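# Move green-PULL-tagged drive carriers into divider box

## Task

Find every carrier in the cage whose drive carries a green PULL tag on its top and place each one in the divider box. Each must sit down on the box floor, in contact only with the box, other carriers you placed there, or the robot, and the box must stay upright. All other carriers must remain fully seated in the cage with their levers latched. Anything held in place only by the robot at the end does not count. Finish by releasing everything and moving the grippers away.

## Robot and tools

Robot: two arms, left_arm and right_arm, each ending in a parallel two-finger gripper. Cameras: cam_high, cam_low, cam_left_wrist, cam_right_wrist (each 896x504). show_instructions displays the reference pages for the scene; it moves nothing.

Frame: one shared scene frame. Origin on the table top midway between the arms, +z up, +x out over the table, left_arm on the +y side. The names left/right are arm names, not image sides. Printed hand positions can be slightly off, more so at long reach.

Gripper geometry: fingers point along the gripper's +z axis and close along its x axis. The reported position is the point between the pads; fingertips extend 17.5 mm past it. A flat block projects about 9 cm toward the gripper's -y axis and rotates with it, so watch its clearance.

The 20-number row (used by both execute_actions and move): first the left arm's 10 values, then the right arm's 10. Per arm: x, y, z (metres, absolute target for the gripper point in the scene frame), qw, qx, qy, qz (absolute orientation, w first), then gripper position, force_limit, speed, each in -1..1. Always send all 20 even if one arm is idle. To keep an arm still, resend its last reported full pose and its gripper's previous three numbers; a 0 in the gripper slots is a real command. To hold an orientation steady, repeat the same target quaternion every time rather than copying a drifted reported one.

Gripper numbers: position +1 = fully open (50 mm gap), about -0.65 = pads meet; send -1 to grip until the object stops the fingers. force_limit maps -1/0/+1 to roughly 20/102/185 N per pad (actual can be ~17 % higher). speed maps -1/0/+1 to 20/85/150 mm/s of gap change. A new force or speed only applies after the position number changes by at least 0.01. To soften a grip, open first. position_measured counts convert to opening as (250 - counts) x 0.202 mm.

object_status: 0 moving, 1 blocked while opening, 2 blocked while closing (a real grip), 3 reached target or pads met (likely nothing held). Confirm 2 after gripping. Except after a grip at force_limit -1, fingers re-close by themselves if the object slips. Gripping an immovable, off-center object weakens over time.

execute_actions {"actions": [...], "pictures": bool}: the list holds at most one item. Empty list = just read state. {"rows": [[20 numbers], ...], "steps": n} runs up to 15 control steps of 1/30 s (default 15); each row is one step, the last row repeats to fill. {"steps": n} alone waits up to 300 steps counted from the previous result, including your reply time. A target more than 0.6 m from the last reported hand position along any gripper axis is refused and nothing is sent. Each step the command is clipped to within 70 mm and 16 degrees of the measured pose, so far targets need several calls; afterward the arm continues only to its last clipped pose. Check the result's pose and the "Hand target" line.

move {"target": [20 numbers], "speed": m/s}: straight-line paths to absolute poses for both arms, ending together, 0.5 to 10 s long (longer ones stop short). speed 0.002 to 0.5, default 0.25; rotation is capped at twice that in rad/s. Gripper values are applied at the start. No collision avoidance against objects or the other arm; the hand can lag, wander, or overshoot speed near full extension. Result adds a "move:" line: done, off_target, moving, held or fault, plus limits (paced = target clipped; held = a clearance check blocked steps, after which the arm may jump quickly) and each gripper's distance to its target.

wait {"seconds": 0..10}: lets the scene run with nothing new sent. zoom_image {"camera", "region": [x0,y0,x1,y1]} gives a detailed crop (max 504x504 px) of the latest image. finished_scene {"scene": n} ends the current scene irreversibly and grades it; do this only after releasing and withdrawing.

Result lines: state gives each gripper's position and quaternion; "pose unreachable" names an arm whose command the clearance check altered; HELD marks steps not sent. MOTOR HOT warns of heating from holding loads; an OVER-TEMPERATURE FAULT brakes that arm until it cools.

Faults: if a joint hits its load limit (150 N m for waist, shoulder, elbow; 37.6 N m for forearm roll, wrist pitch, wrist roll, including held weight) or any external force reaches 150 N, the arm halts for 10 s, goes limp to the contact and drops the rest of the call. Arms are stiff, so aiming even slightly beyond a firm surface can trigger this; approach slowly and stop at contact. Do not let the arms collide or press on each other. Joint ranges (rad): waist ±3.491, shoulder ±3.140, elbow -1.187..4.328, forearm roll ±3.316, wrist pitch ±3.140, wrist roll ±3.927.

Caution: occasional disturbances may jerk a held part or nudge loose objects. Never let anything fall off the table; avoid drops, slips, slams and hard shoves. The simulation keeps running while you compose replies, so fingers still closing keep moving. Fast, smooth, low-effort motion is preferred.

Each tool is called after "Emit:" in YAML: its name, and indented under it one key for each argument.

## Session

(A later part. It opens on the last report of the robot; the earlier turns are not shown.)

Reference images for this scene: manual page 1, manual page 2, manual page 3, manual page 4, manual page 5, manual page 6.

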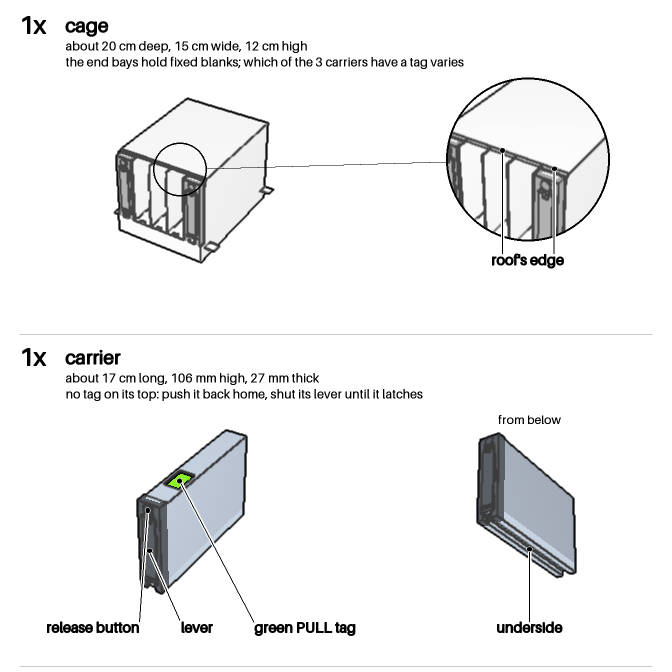

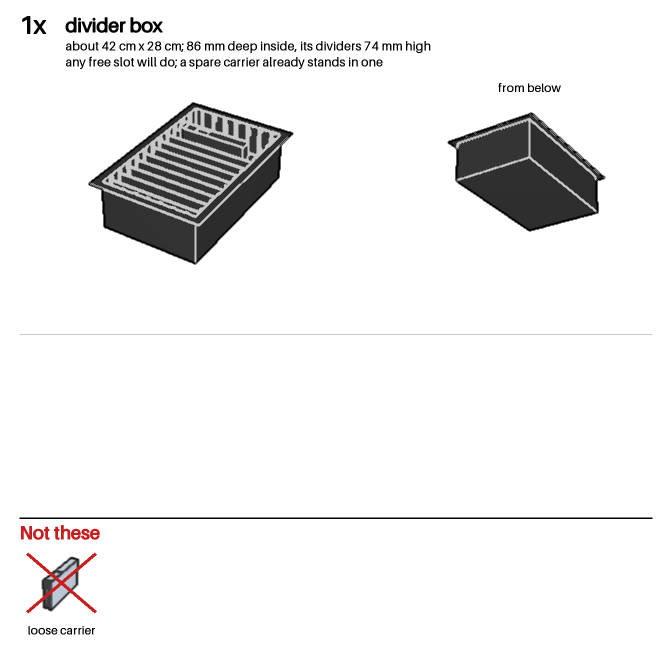

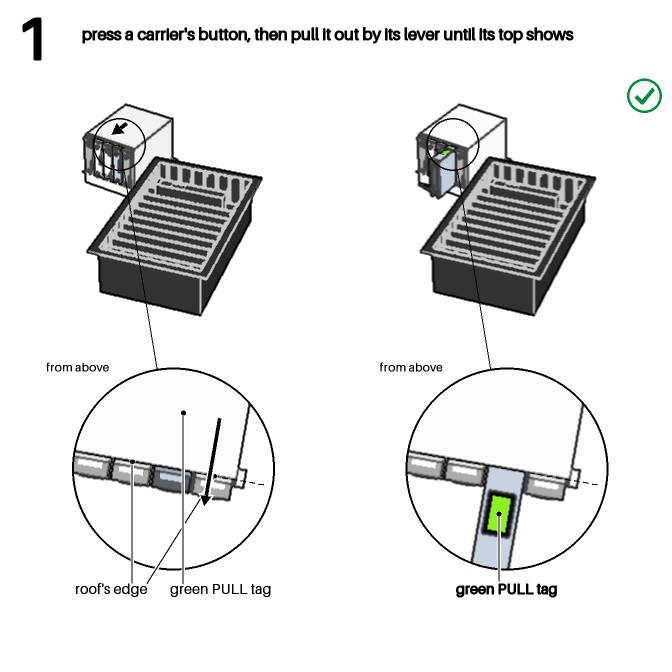

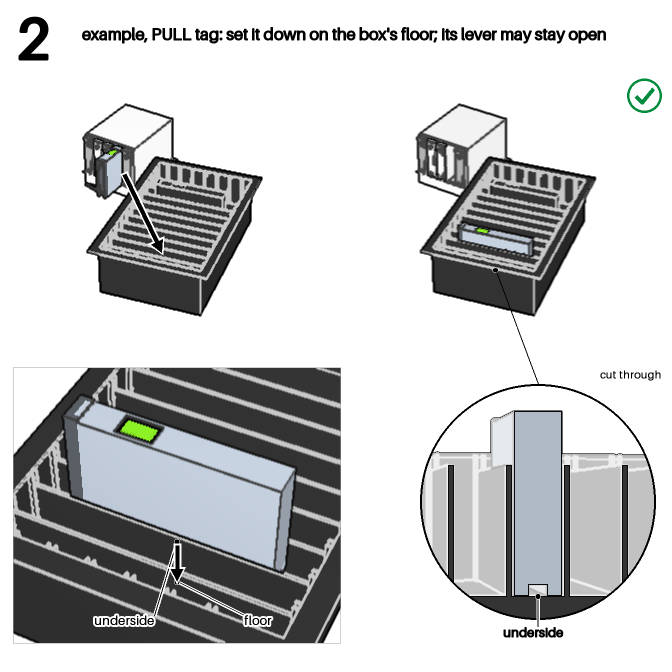

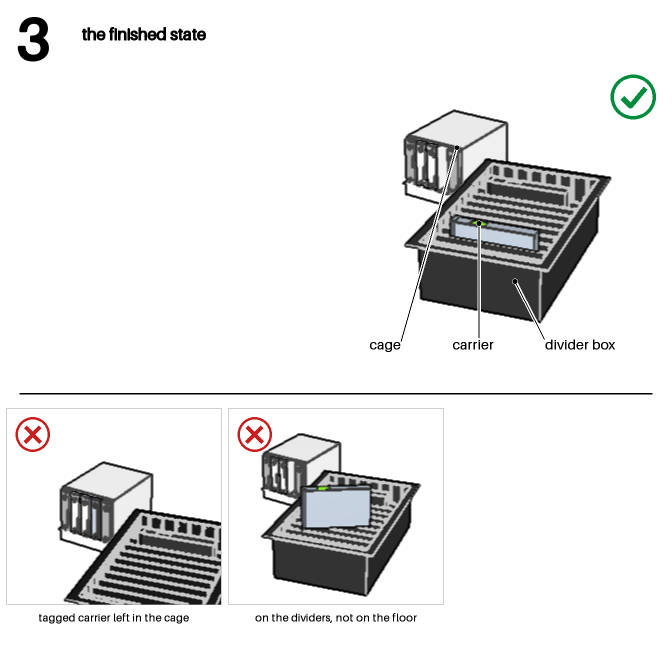

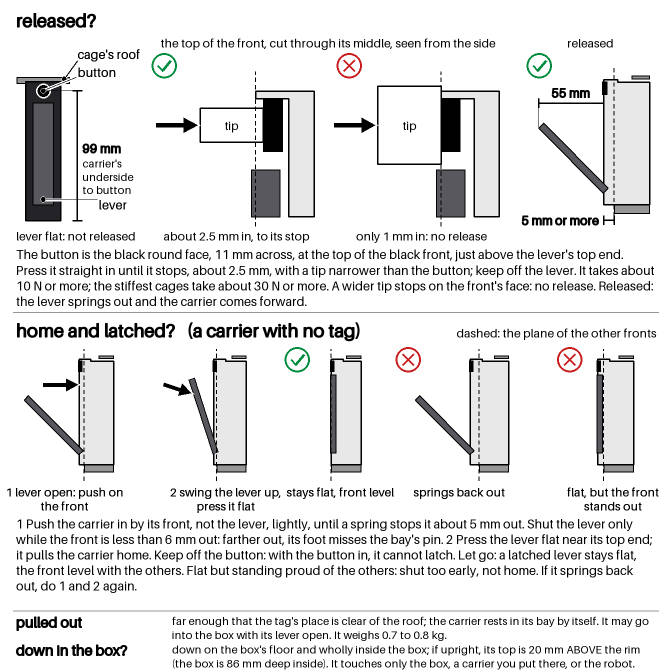

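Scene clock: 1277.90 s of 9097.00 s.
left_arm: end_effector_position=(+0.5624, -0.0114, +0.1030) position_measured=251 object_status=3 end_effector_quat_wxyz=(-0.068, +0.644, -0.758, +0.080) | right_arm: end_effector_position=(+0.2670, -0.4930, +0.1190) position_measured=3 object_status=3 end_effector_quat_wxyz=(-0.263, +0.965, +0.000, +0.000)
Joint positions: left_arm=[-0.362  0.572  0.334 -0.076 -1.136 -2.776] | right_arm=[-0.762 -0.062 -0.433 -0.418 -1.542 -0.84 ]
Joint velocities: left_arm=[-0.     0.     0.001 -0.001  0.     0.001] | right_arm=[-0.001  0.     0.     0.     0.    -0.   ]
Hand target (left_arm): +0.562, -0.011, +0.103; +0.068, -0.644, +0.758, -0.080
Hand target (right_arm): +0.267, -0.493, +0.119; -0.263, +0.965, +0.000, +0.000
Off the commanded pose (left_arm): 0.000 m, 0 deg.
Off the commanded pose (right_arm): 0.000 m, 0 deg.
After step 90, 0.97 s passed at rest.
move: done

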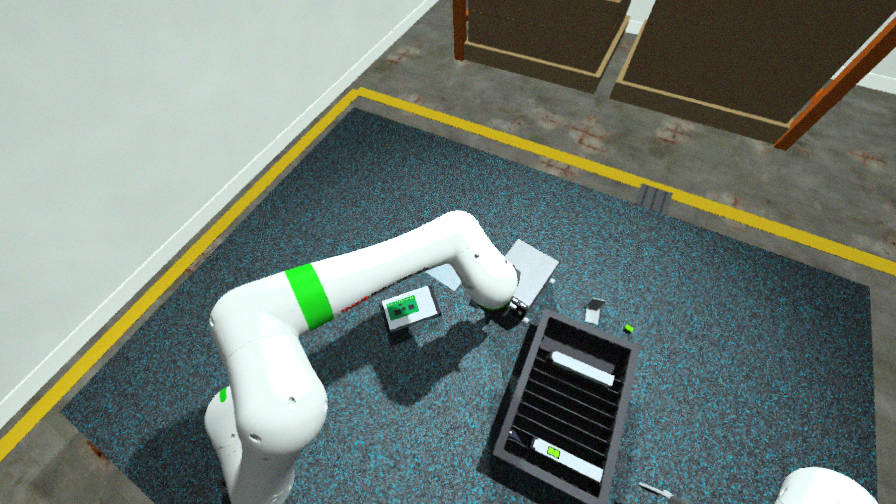

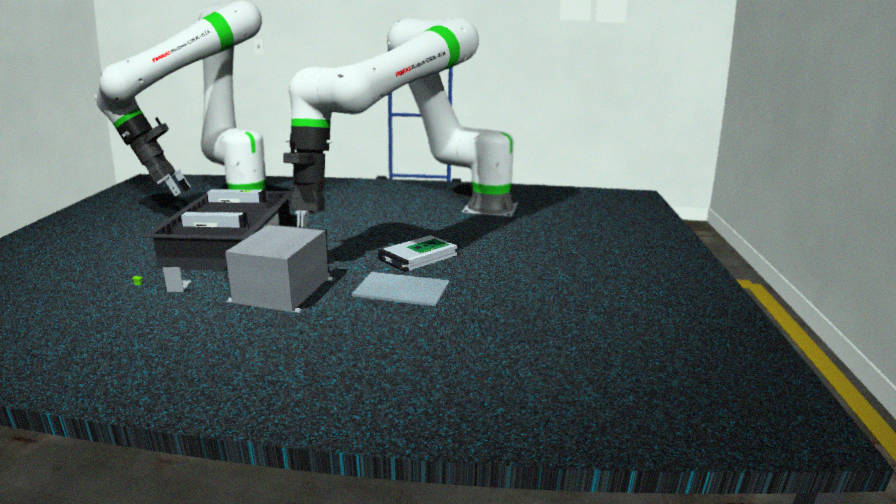

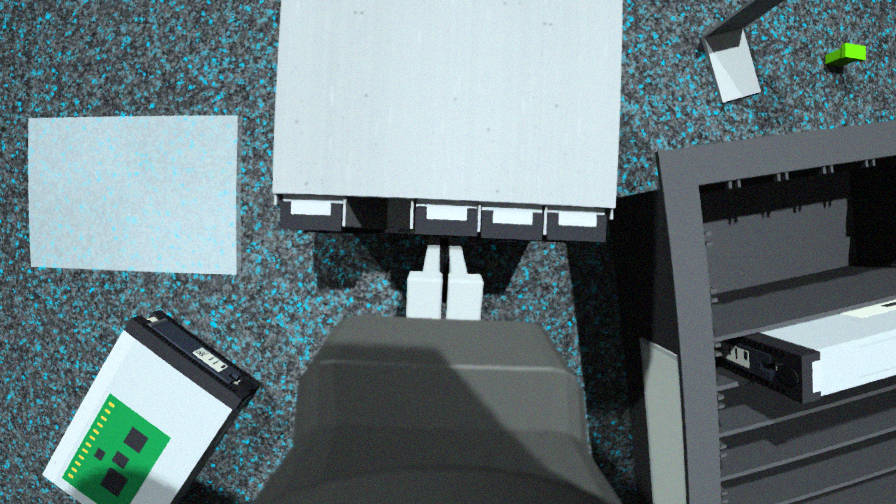

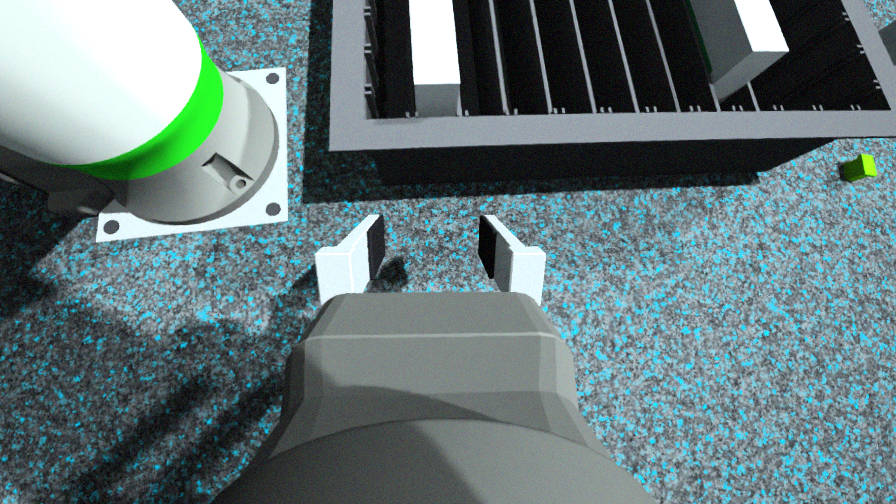

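Emit:
move:
  target: [0.5530,-0.0099,0.1030,-0.06767,0.64385,-0.75792,0.07966,-0.66,0,1.0,0.267,-0.493,0.119,0.263,-0.9648,0,0,1.0,0,0.5]
  speed: 0.02

Emit:
zoom_image:
  camera: "cam_left_wrist"
  region: [300,130,620,290]

Scene clock: 1282.17 s of 9097.00 s.
left_arm: end_effector_position=(+0.5531, -0.0099, +0.1030) position_measured=251 object_status=3 end_effector_quat_wxyz=(-0.068, +0.644, -0.758, +0.080) | right_arm: end_effector_position=(+0.2670, -0.4930, +0.1190) position_measured=3 object_status=3 end_effector_quat_wxyz=(-0.263, +0.965, +0.000, +0.000)
Joint positions: left_arm=[-0.367  0.552  0.304 -0.078 -1.126 -2.77 ] | right_arm=[-0.762 -0.062 -0.433 -0.418 -1.542 -0.84 ]
Joint velocities: left_arm=[-0.    -0.002 -0.003  0.     0.001  0.002] | right_arm=[-0. -0. -0.  0.  0.  0.]
Hand target (left_arm): +0.553, -0.010, +0.103; +0.068, -0.644, +0.758, -0.080
Hand target (right_arm): +0.267, -0.493, +0.119; -0.263, +0.965, +0.000, +0.000
Off the commanded pose (left_arm): 0.000 m, 0 deg.
Off the commanded pose (right_arm): 0.000 m, 0 deg.
After step 90, 0.53 s passed at rest.
move: done

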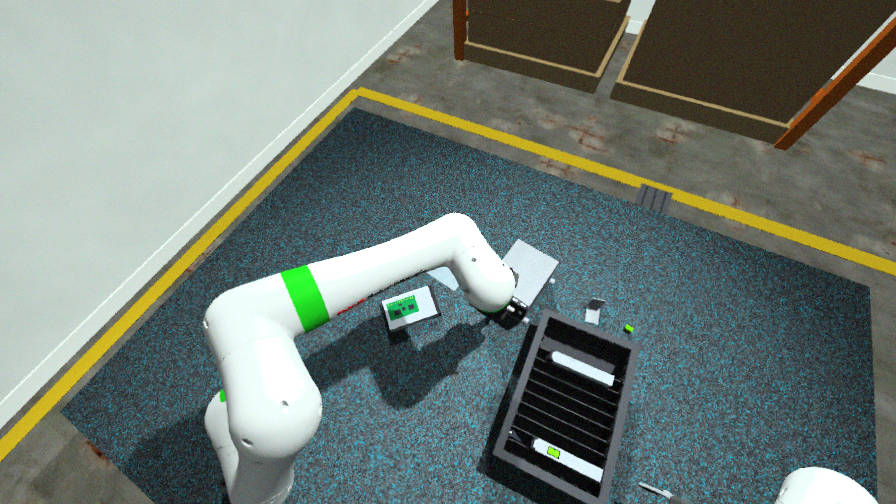

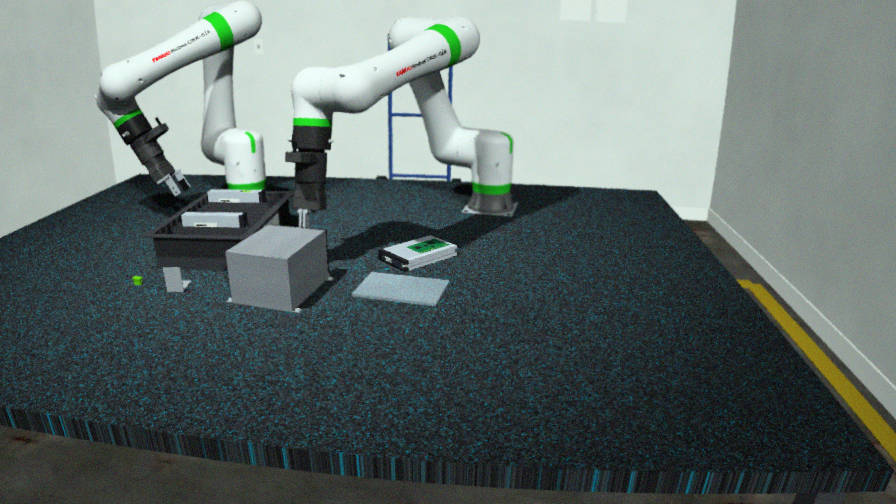

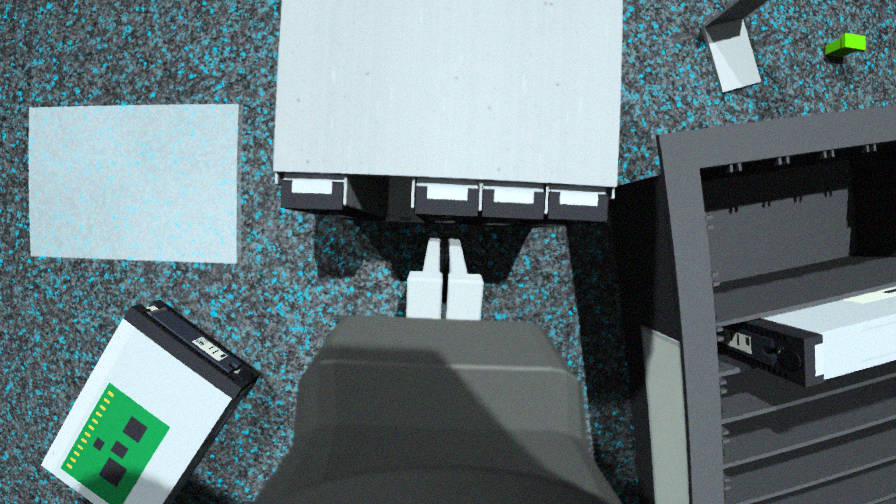

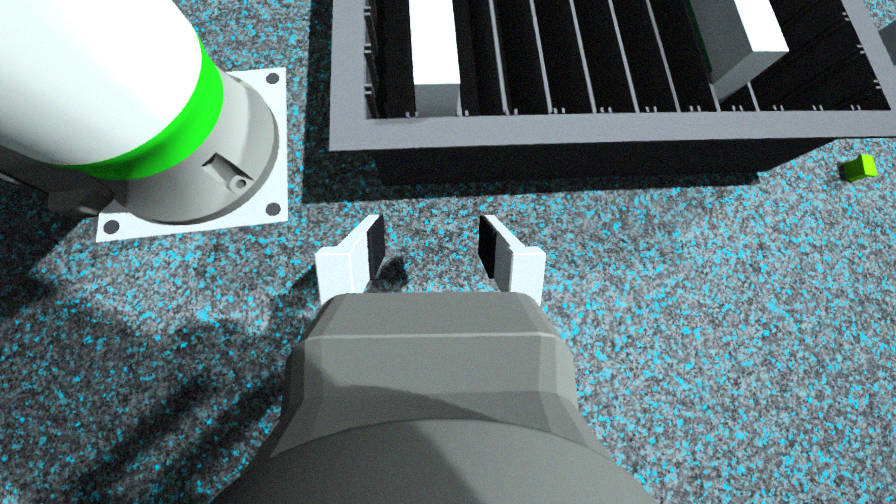

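Region (300, 130, 620, 290) of cam_left_wrist's 896x504 image, scaled by 1.575, with more detail than that image has.

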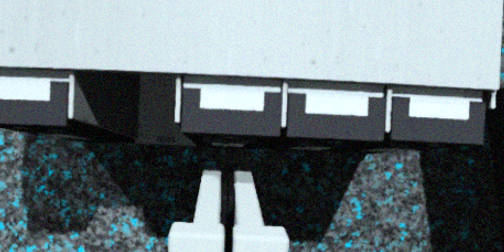

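Emit:
move:
  target: [0.5470,-0.0103,0.1164,-0.2010,0.6376,-0.7093,0.2236,1.0,0,1.0,0.267,-0.493,0.119,0.263,-0.9648,0,0,1.0,0,0.5]
  speed: 0.08

Emit:
zoom_image:
  camera: "cam_left_wrist"
  region: [300,140,620,320]

Scene clock: 1294.40 s of 9097.00 s.
left_arm: end_effector_position=(+0.5472, -0.0102, +0.1163) position_measured=3 object_status=3 end_effector_quat_wxyz=(-0.201, +0.638, -0.709, +0.223) | right_arm: end_effector_position=(+0.2670, -0.4930, +0.1190) position_measured=3 object_status=3 end_effector_quat_wxyz=(-0.263, +0.965, +0.000, +0.000)
Joint positions: left_arm=[-0.491  0.378  0.04  -0.443 -0.739 -2.361] | right_arm=[-0.762 -0.062 -0.433 -0.418 -1.542 -0.84 ]
Joint velocities: left_arm=[-0.005 -0.001 -0.001 -0.009  0.002  0.008] | right_arm=[ 0.001 -0.    -0.     0.     0.     0.   ]
Hand target (left_arm): +0.547, -0.010, +0.116; +0.202, -0.638, +0.709, -0.223
Hand target (right_arm): +0.267, -0.493, +0.119; -0.263, +0.965, +0.000, +0.000
Off the commanded pose (left_arm): 0.000 m, 0 deg.
Off the commanded pose (right_arm): 0.000 m, 0 deg.
After step 90, 6.40 s passed at rest.
move: done

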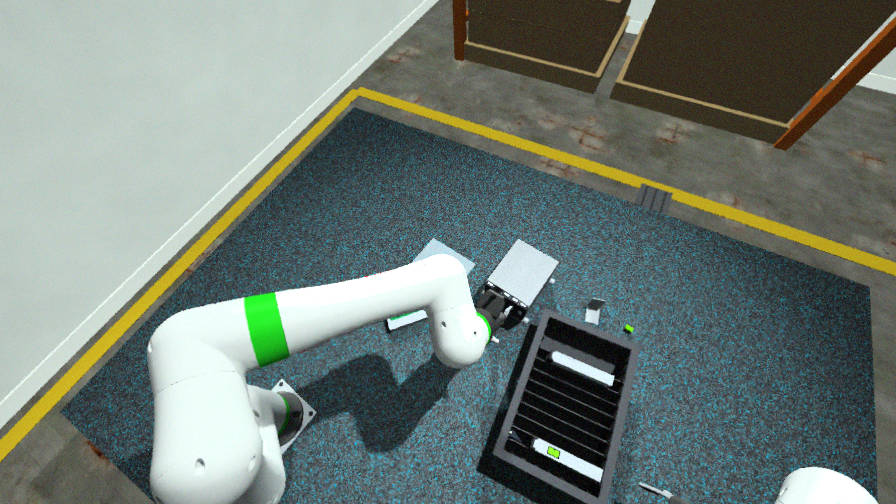

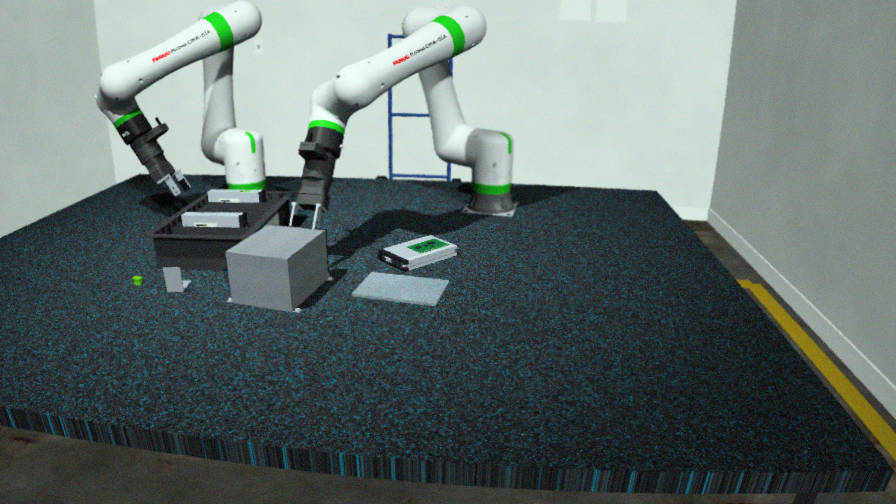

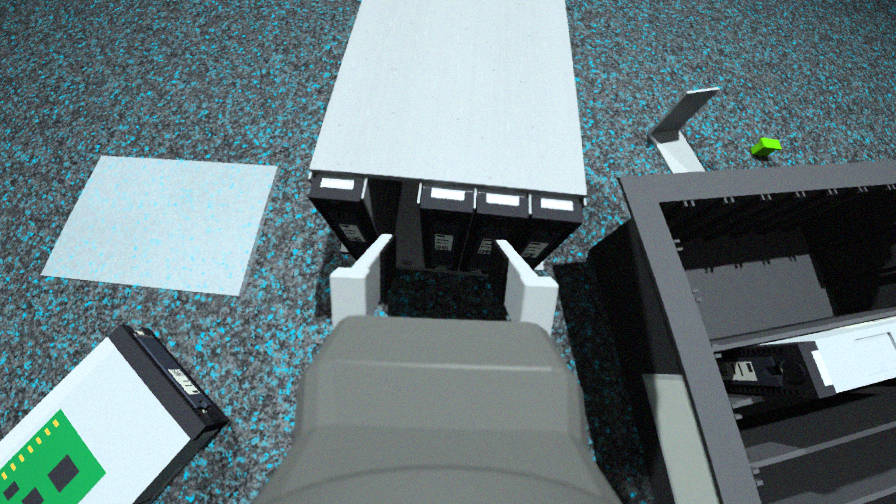

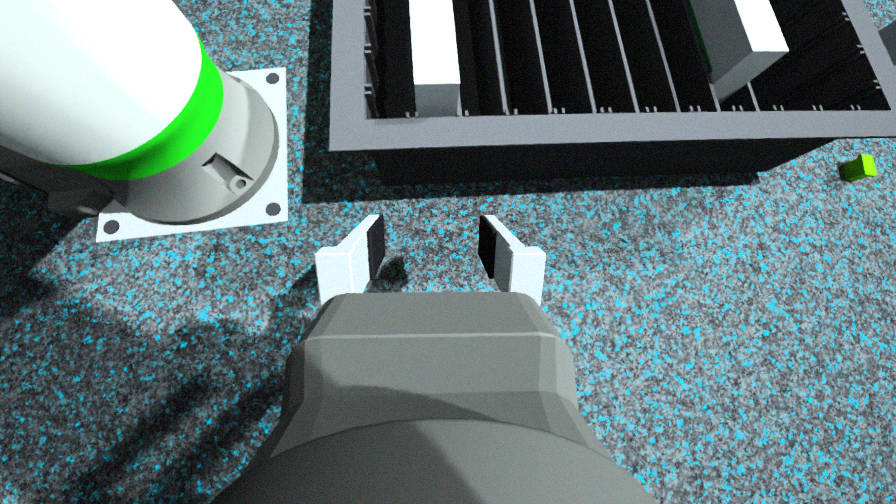

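Region (300, 140, 620, 320) of cam_left_wrist's 896x504 image, scaled by 1.575, with more detail than that image has; it fills the top 284 rows of this view, and the rest is white.

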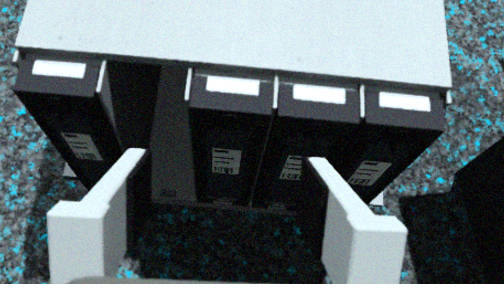

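Emit:
move:
  target: [0.5543,-0.0115,0.1164,-0.2010,0.6376,-0.7093,0.2236,1.0,0,1.0,0.267,-0.493,0.119,0.263,-0.9648,0,0,1.0,0,0.5]
  speed: 0.015

Emit:
zoom_image:
  camera: "cam_left_wrist"
  region: [420,160,580,280]

Scene clock: 1298.47 s of 9097.00 s.
left_arm: end_effector_position=(+0.5542, -0.0115, +0.1164) position_measured=3 object_status=3 end_effector_quat_wxyz=(-0.201, +0.638, -0.709, +0.224) | right_arm: end_effector_position=(+0.2670, -0.4930, +0.1190) position_measured=3 object_status=3 end_effector_quat_wxyz=(-0.263, +0.965, +0.000, +0.000)
Joint positions: left_arm=[-0.484  0.39   0.054 -0.436 -0.737 -2.372] | right_arm=[-0.762 -0.062 -0.433 -0.418 -1.542 -0.84 ]
Joint velocities: left_arm=[ 0.001  0.002  0.002  0.    -0.    -0.004] | right_arm=[-0.  0.  0. -0. -0. -0.]
Hand target (left_arm): +0.554, -0.012, +0.116; +0.201, -0.638, +0.709, -0.224
Hand target (right_arm): +0.267, -0.493, +0.119; -0.263, +0.965, +0.000, +0.000
Off the commanded pose (left_arm): 0.000 m, 0 deg.
Off the commanded pose (right_arm): 0.000 m, 0 deg.
After step 90, 0.37 s passed at rest.
move: done

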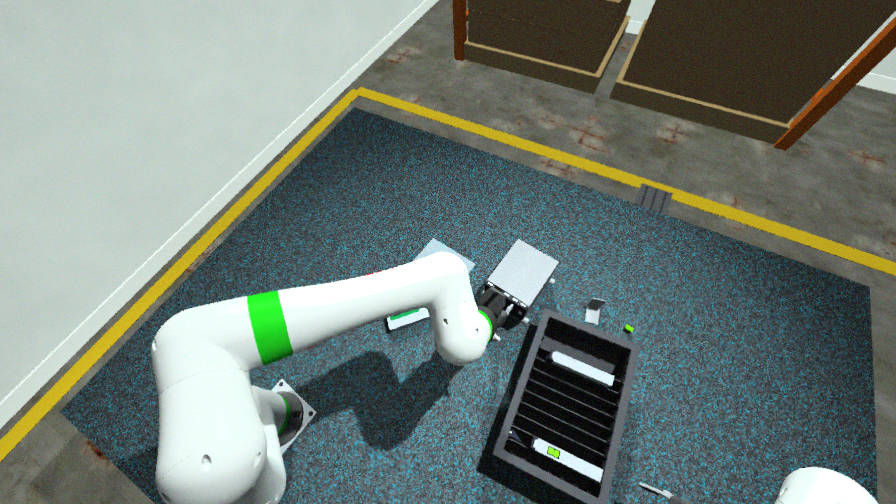

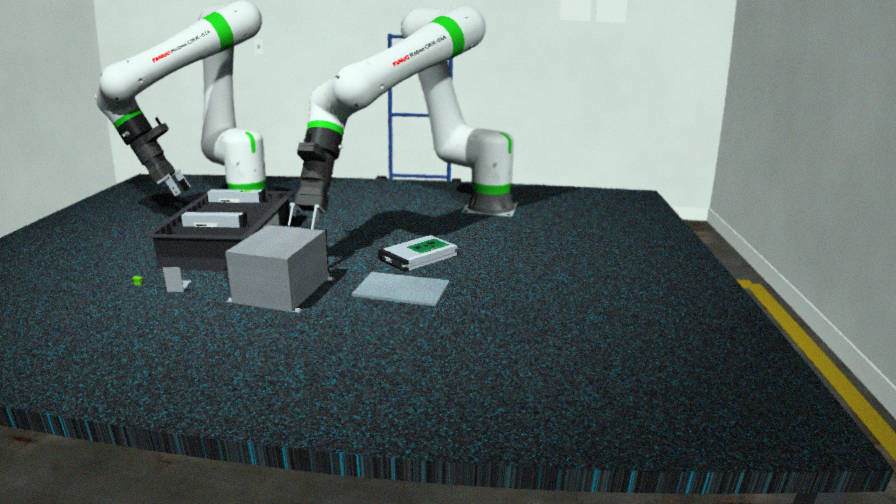

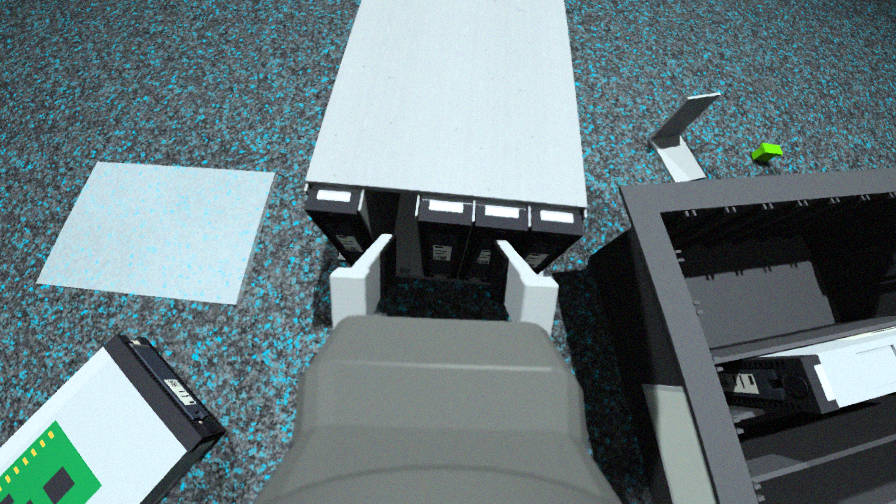

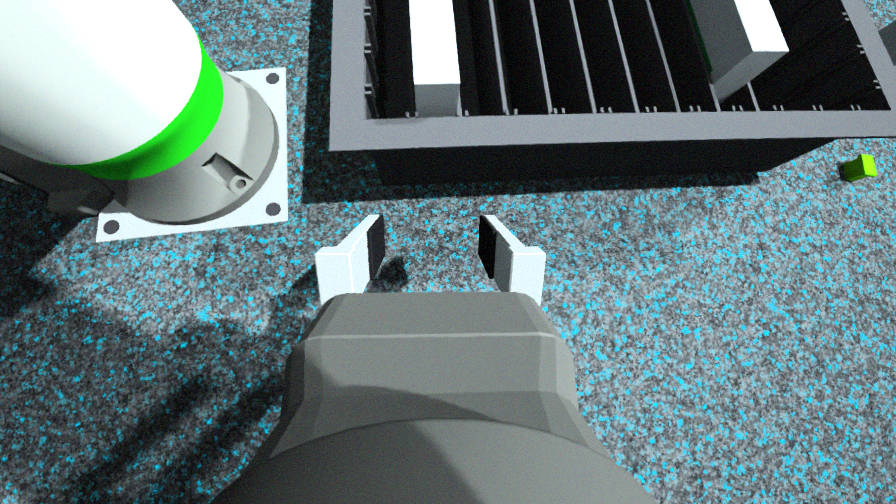

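Region (420, 160, 580, 280) of cam_left_wrist's 896x504 image, scaled by 3.150, with more detail than that image has; it fills the top 378 rows of this view, and the rest is white.

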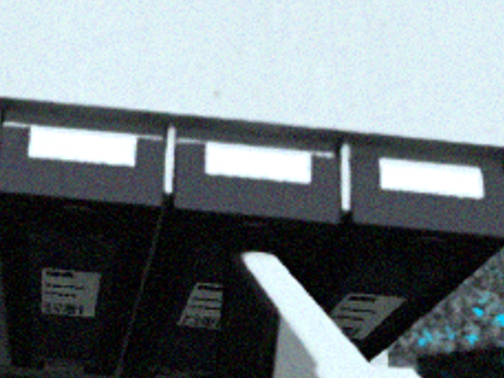

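Emit:
execute_actions:
  actions: []

Scene clock: 1314.23 s of 9097.00 s.
left_arm: end_effector_position=(+0.5543, -0.0115, +0.1164) position_measured=3 object_status=3 end_effector_quat_wxyz=(-0.201, +0.638, -0.709, +0.224) | right_arm: end_effector_position=(+0.2670, -0.4930, +0.1190) position_measured=3 object_status=3 end_effector_quat_wxyz=(-0.263, +0.965, +0.000, +0.000)
Joint positions: left_arm=[-0.484  0.39   0.055 -0.436 -0.737 -2.373] | right_arm=[-0.762 -0.062 -0.433 -0.418 -1.542 -0.84 ]
Joint velocities: left_arm=[-0.001  0.     0.    -0.    -0.001  0.001] | right_arm=[-0.001 -0.     0.     0.     0.     0.   ]
Hand target (left_arm): +0.554, -0.012, +0.116; +0.201, -0.638, +0.709, -0.224
Hand target (right_arm): +0.267, -0.493, +0.119; -0.263, +0.965, +0.000, +0.000
Off the commanded pose (left_arm): 0.000 m, 0 deg.
Off the commanded pose (right_arm): 0.000 m, 0 deg.
Steps of this call (steps 1 to 90: nothing new was sent; then 12.77 s passed at rest). Readings (end_effector_position | what the end effector reports):
1: left_arm (+0.5542, -0.0115, +0.1164) | right_arm (+0.2670, -0.4930, +0.1190) | left_arm position_measured=3 object_status=3 | right_arm position_measured=3 object_status=3
2: left_arm (+0.5543, -0.0115, +0.1164) | right_arm (+0.2670, -0.4930, +0.1190) | left_arm position_measured=3 object_status=3 | right_arm position_measured=3 object_status=3
4: left_arm (+0.5543, -0.0115, +0.1164) | right_arm (+0.2670, -0.4930, +0.1190) | left_arm position_measured=3 object_status=3 | right_arm position_measured=3 object_status=3
8: left_arm (+0.5543, -0.0115, +0.1164) | right_arm (+0.2670, -0.4930, +0.1190) | left_arm position_measured=3 object_status=3 | right_arm position_measured=3 object_status=3
90: the state above

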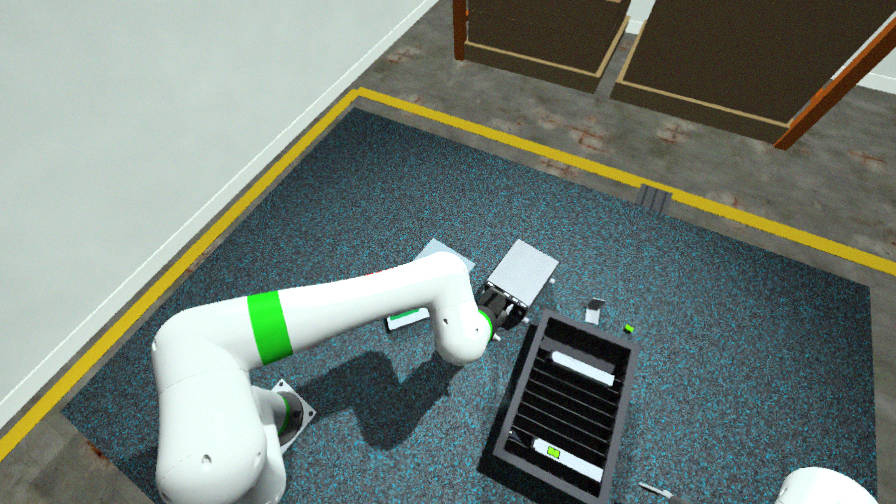

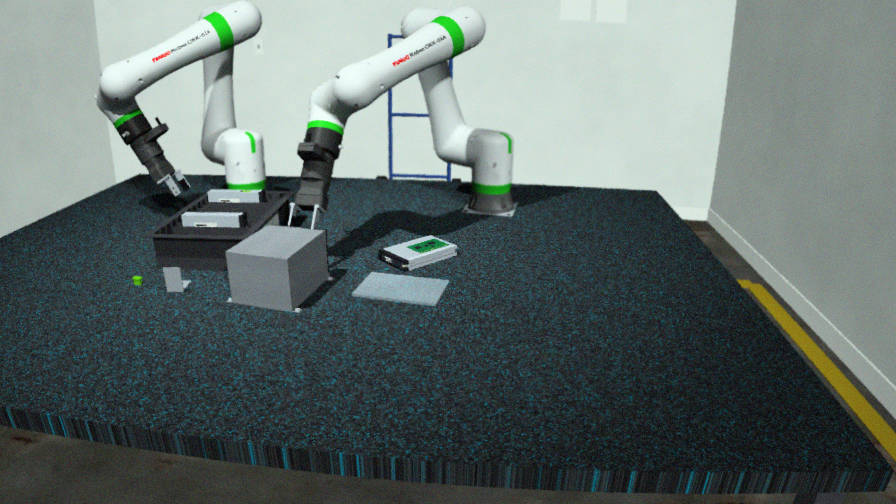

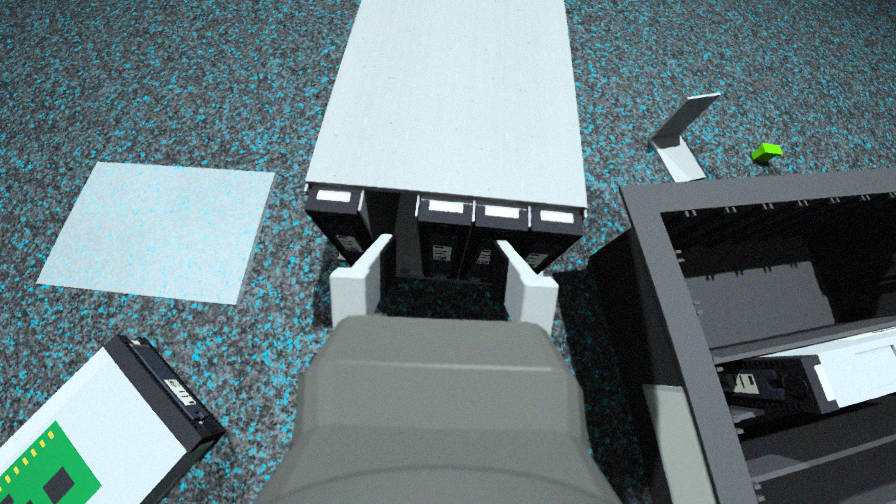

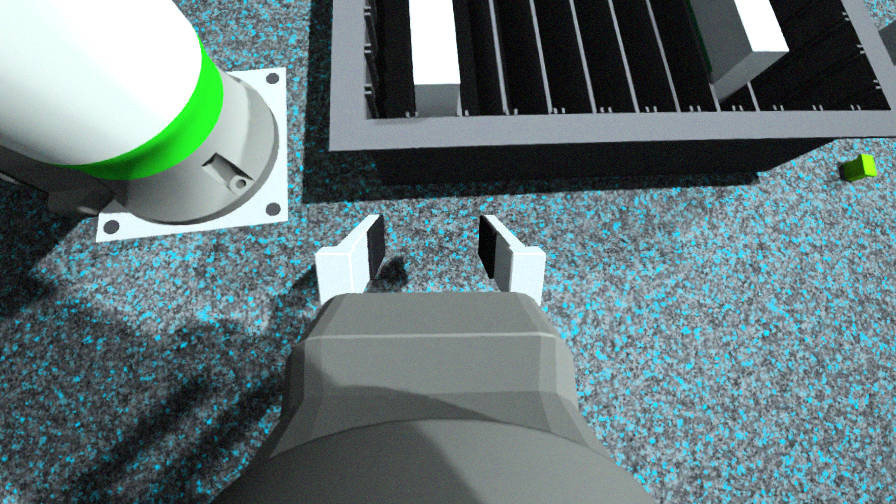

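Emit:
move:
  target: [0.5578,-0.0121,0.1164,-0.2010,0.6376,-0.7093,0.2236,1.0,0,1.0,0.267,-0.493,0.119,0.263,-0.9648,0,0,1.0,0,0.5]
  speed: 0.003

Emit:
zoom_image:
  camera: "cam_left_wrist"
  region: [420,160,580,280]

Scene clock: 1318.30 s of 9097.00 s.
left_arm: end_effector_position=(+0.5578, -0.0121, +0.1164) position_measured=3 object_status=3 end_effector_quat_wxyz=(-0.201, +0.638, -0.709, +0.224) | right_arm: end_effector_position=(+0.2670, -0.4930, +0.1190) position_measured=3 object_status=3 end_effector_quat_wxyz=(-0.263, +0.965, +0.000, +0.000)
Joint positions: left_arm=[-0.481  0.396  0.063 -0.433 -0.738 -2.378] | right_arm=[-0.762 -0.062 -0.433 -0.418 -1.542 -0.84 ]
Joint velocities: left_arm=[ 0.  0.  0.  0.  0. -0.] | right_arm=[ 0.001 -0.    -0.     0.     0.     0.   ]
Hand target (left_arm): +0.558, -0.012, +0.116; +0.201, -0.638, +0.709, -0.224
Hand target (right_arm): +0.267, -0.493, +0.119; -0.263, +0.965, +0.000, +0.000
Off the commanded pose (left_arm): 0.000 m, 0 deg.
Off the commanded pose (right_arm): 0.000 m, 0 deg.
move: done

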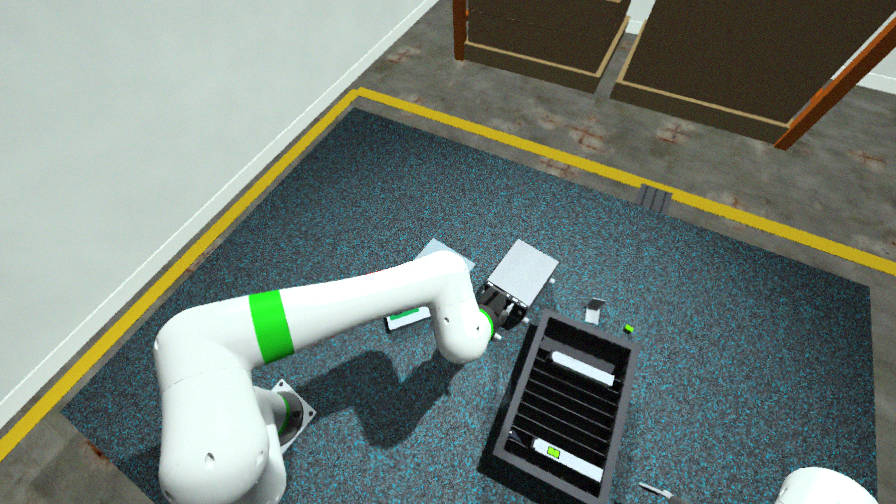

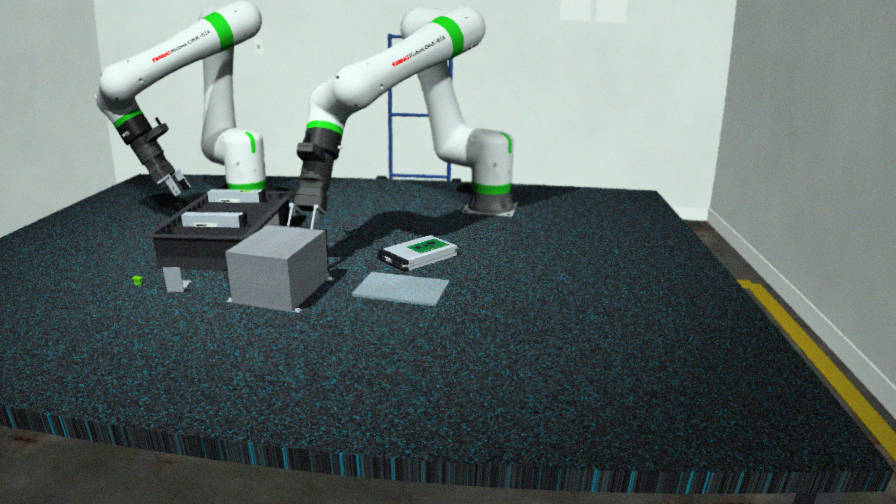

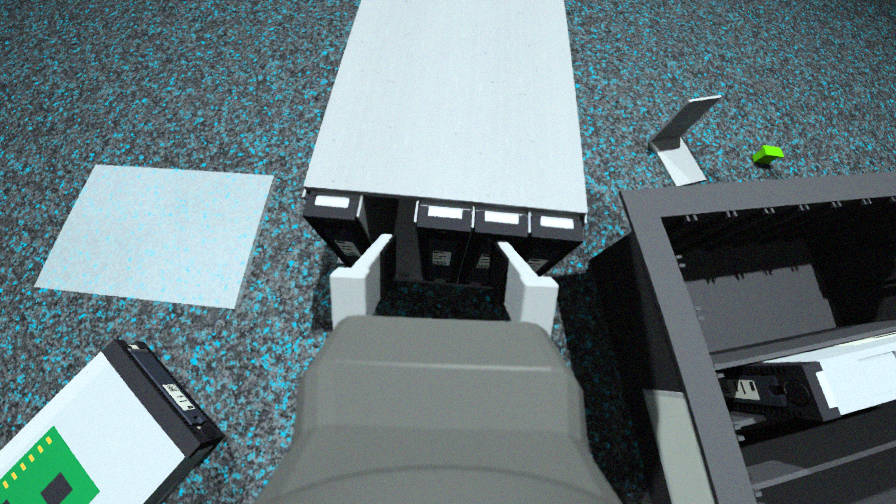

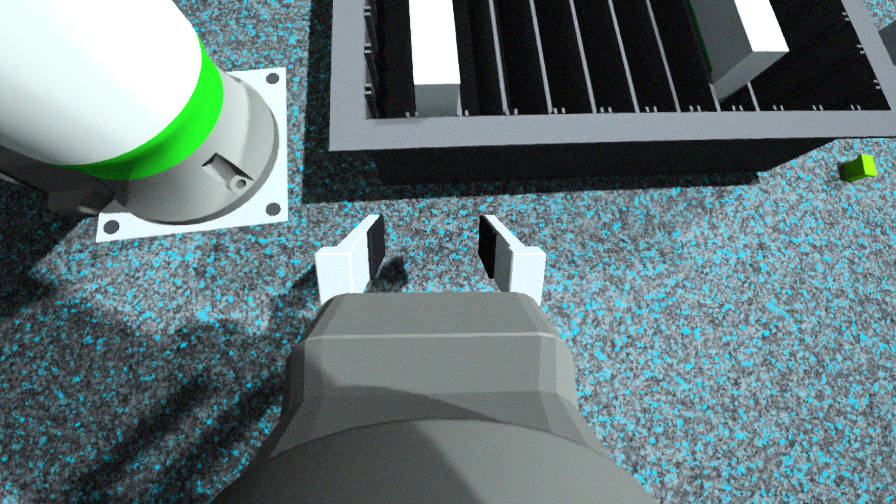

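Region (420, 160, 580, 280) of cam_left_wrist's 896x504 image, scaled by 3.150, with more detail than that image has; it fills the top 378 rows of this view, and the rest is white.

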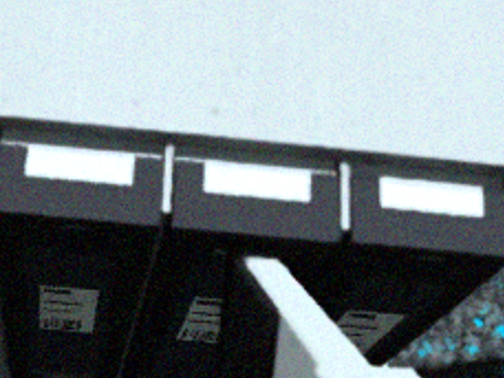

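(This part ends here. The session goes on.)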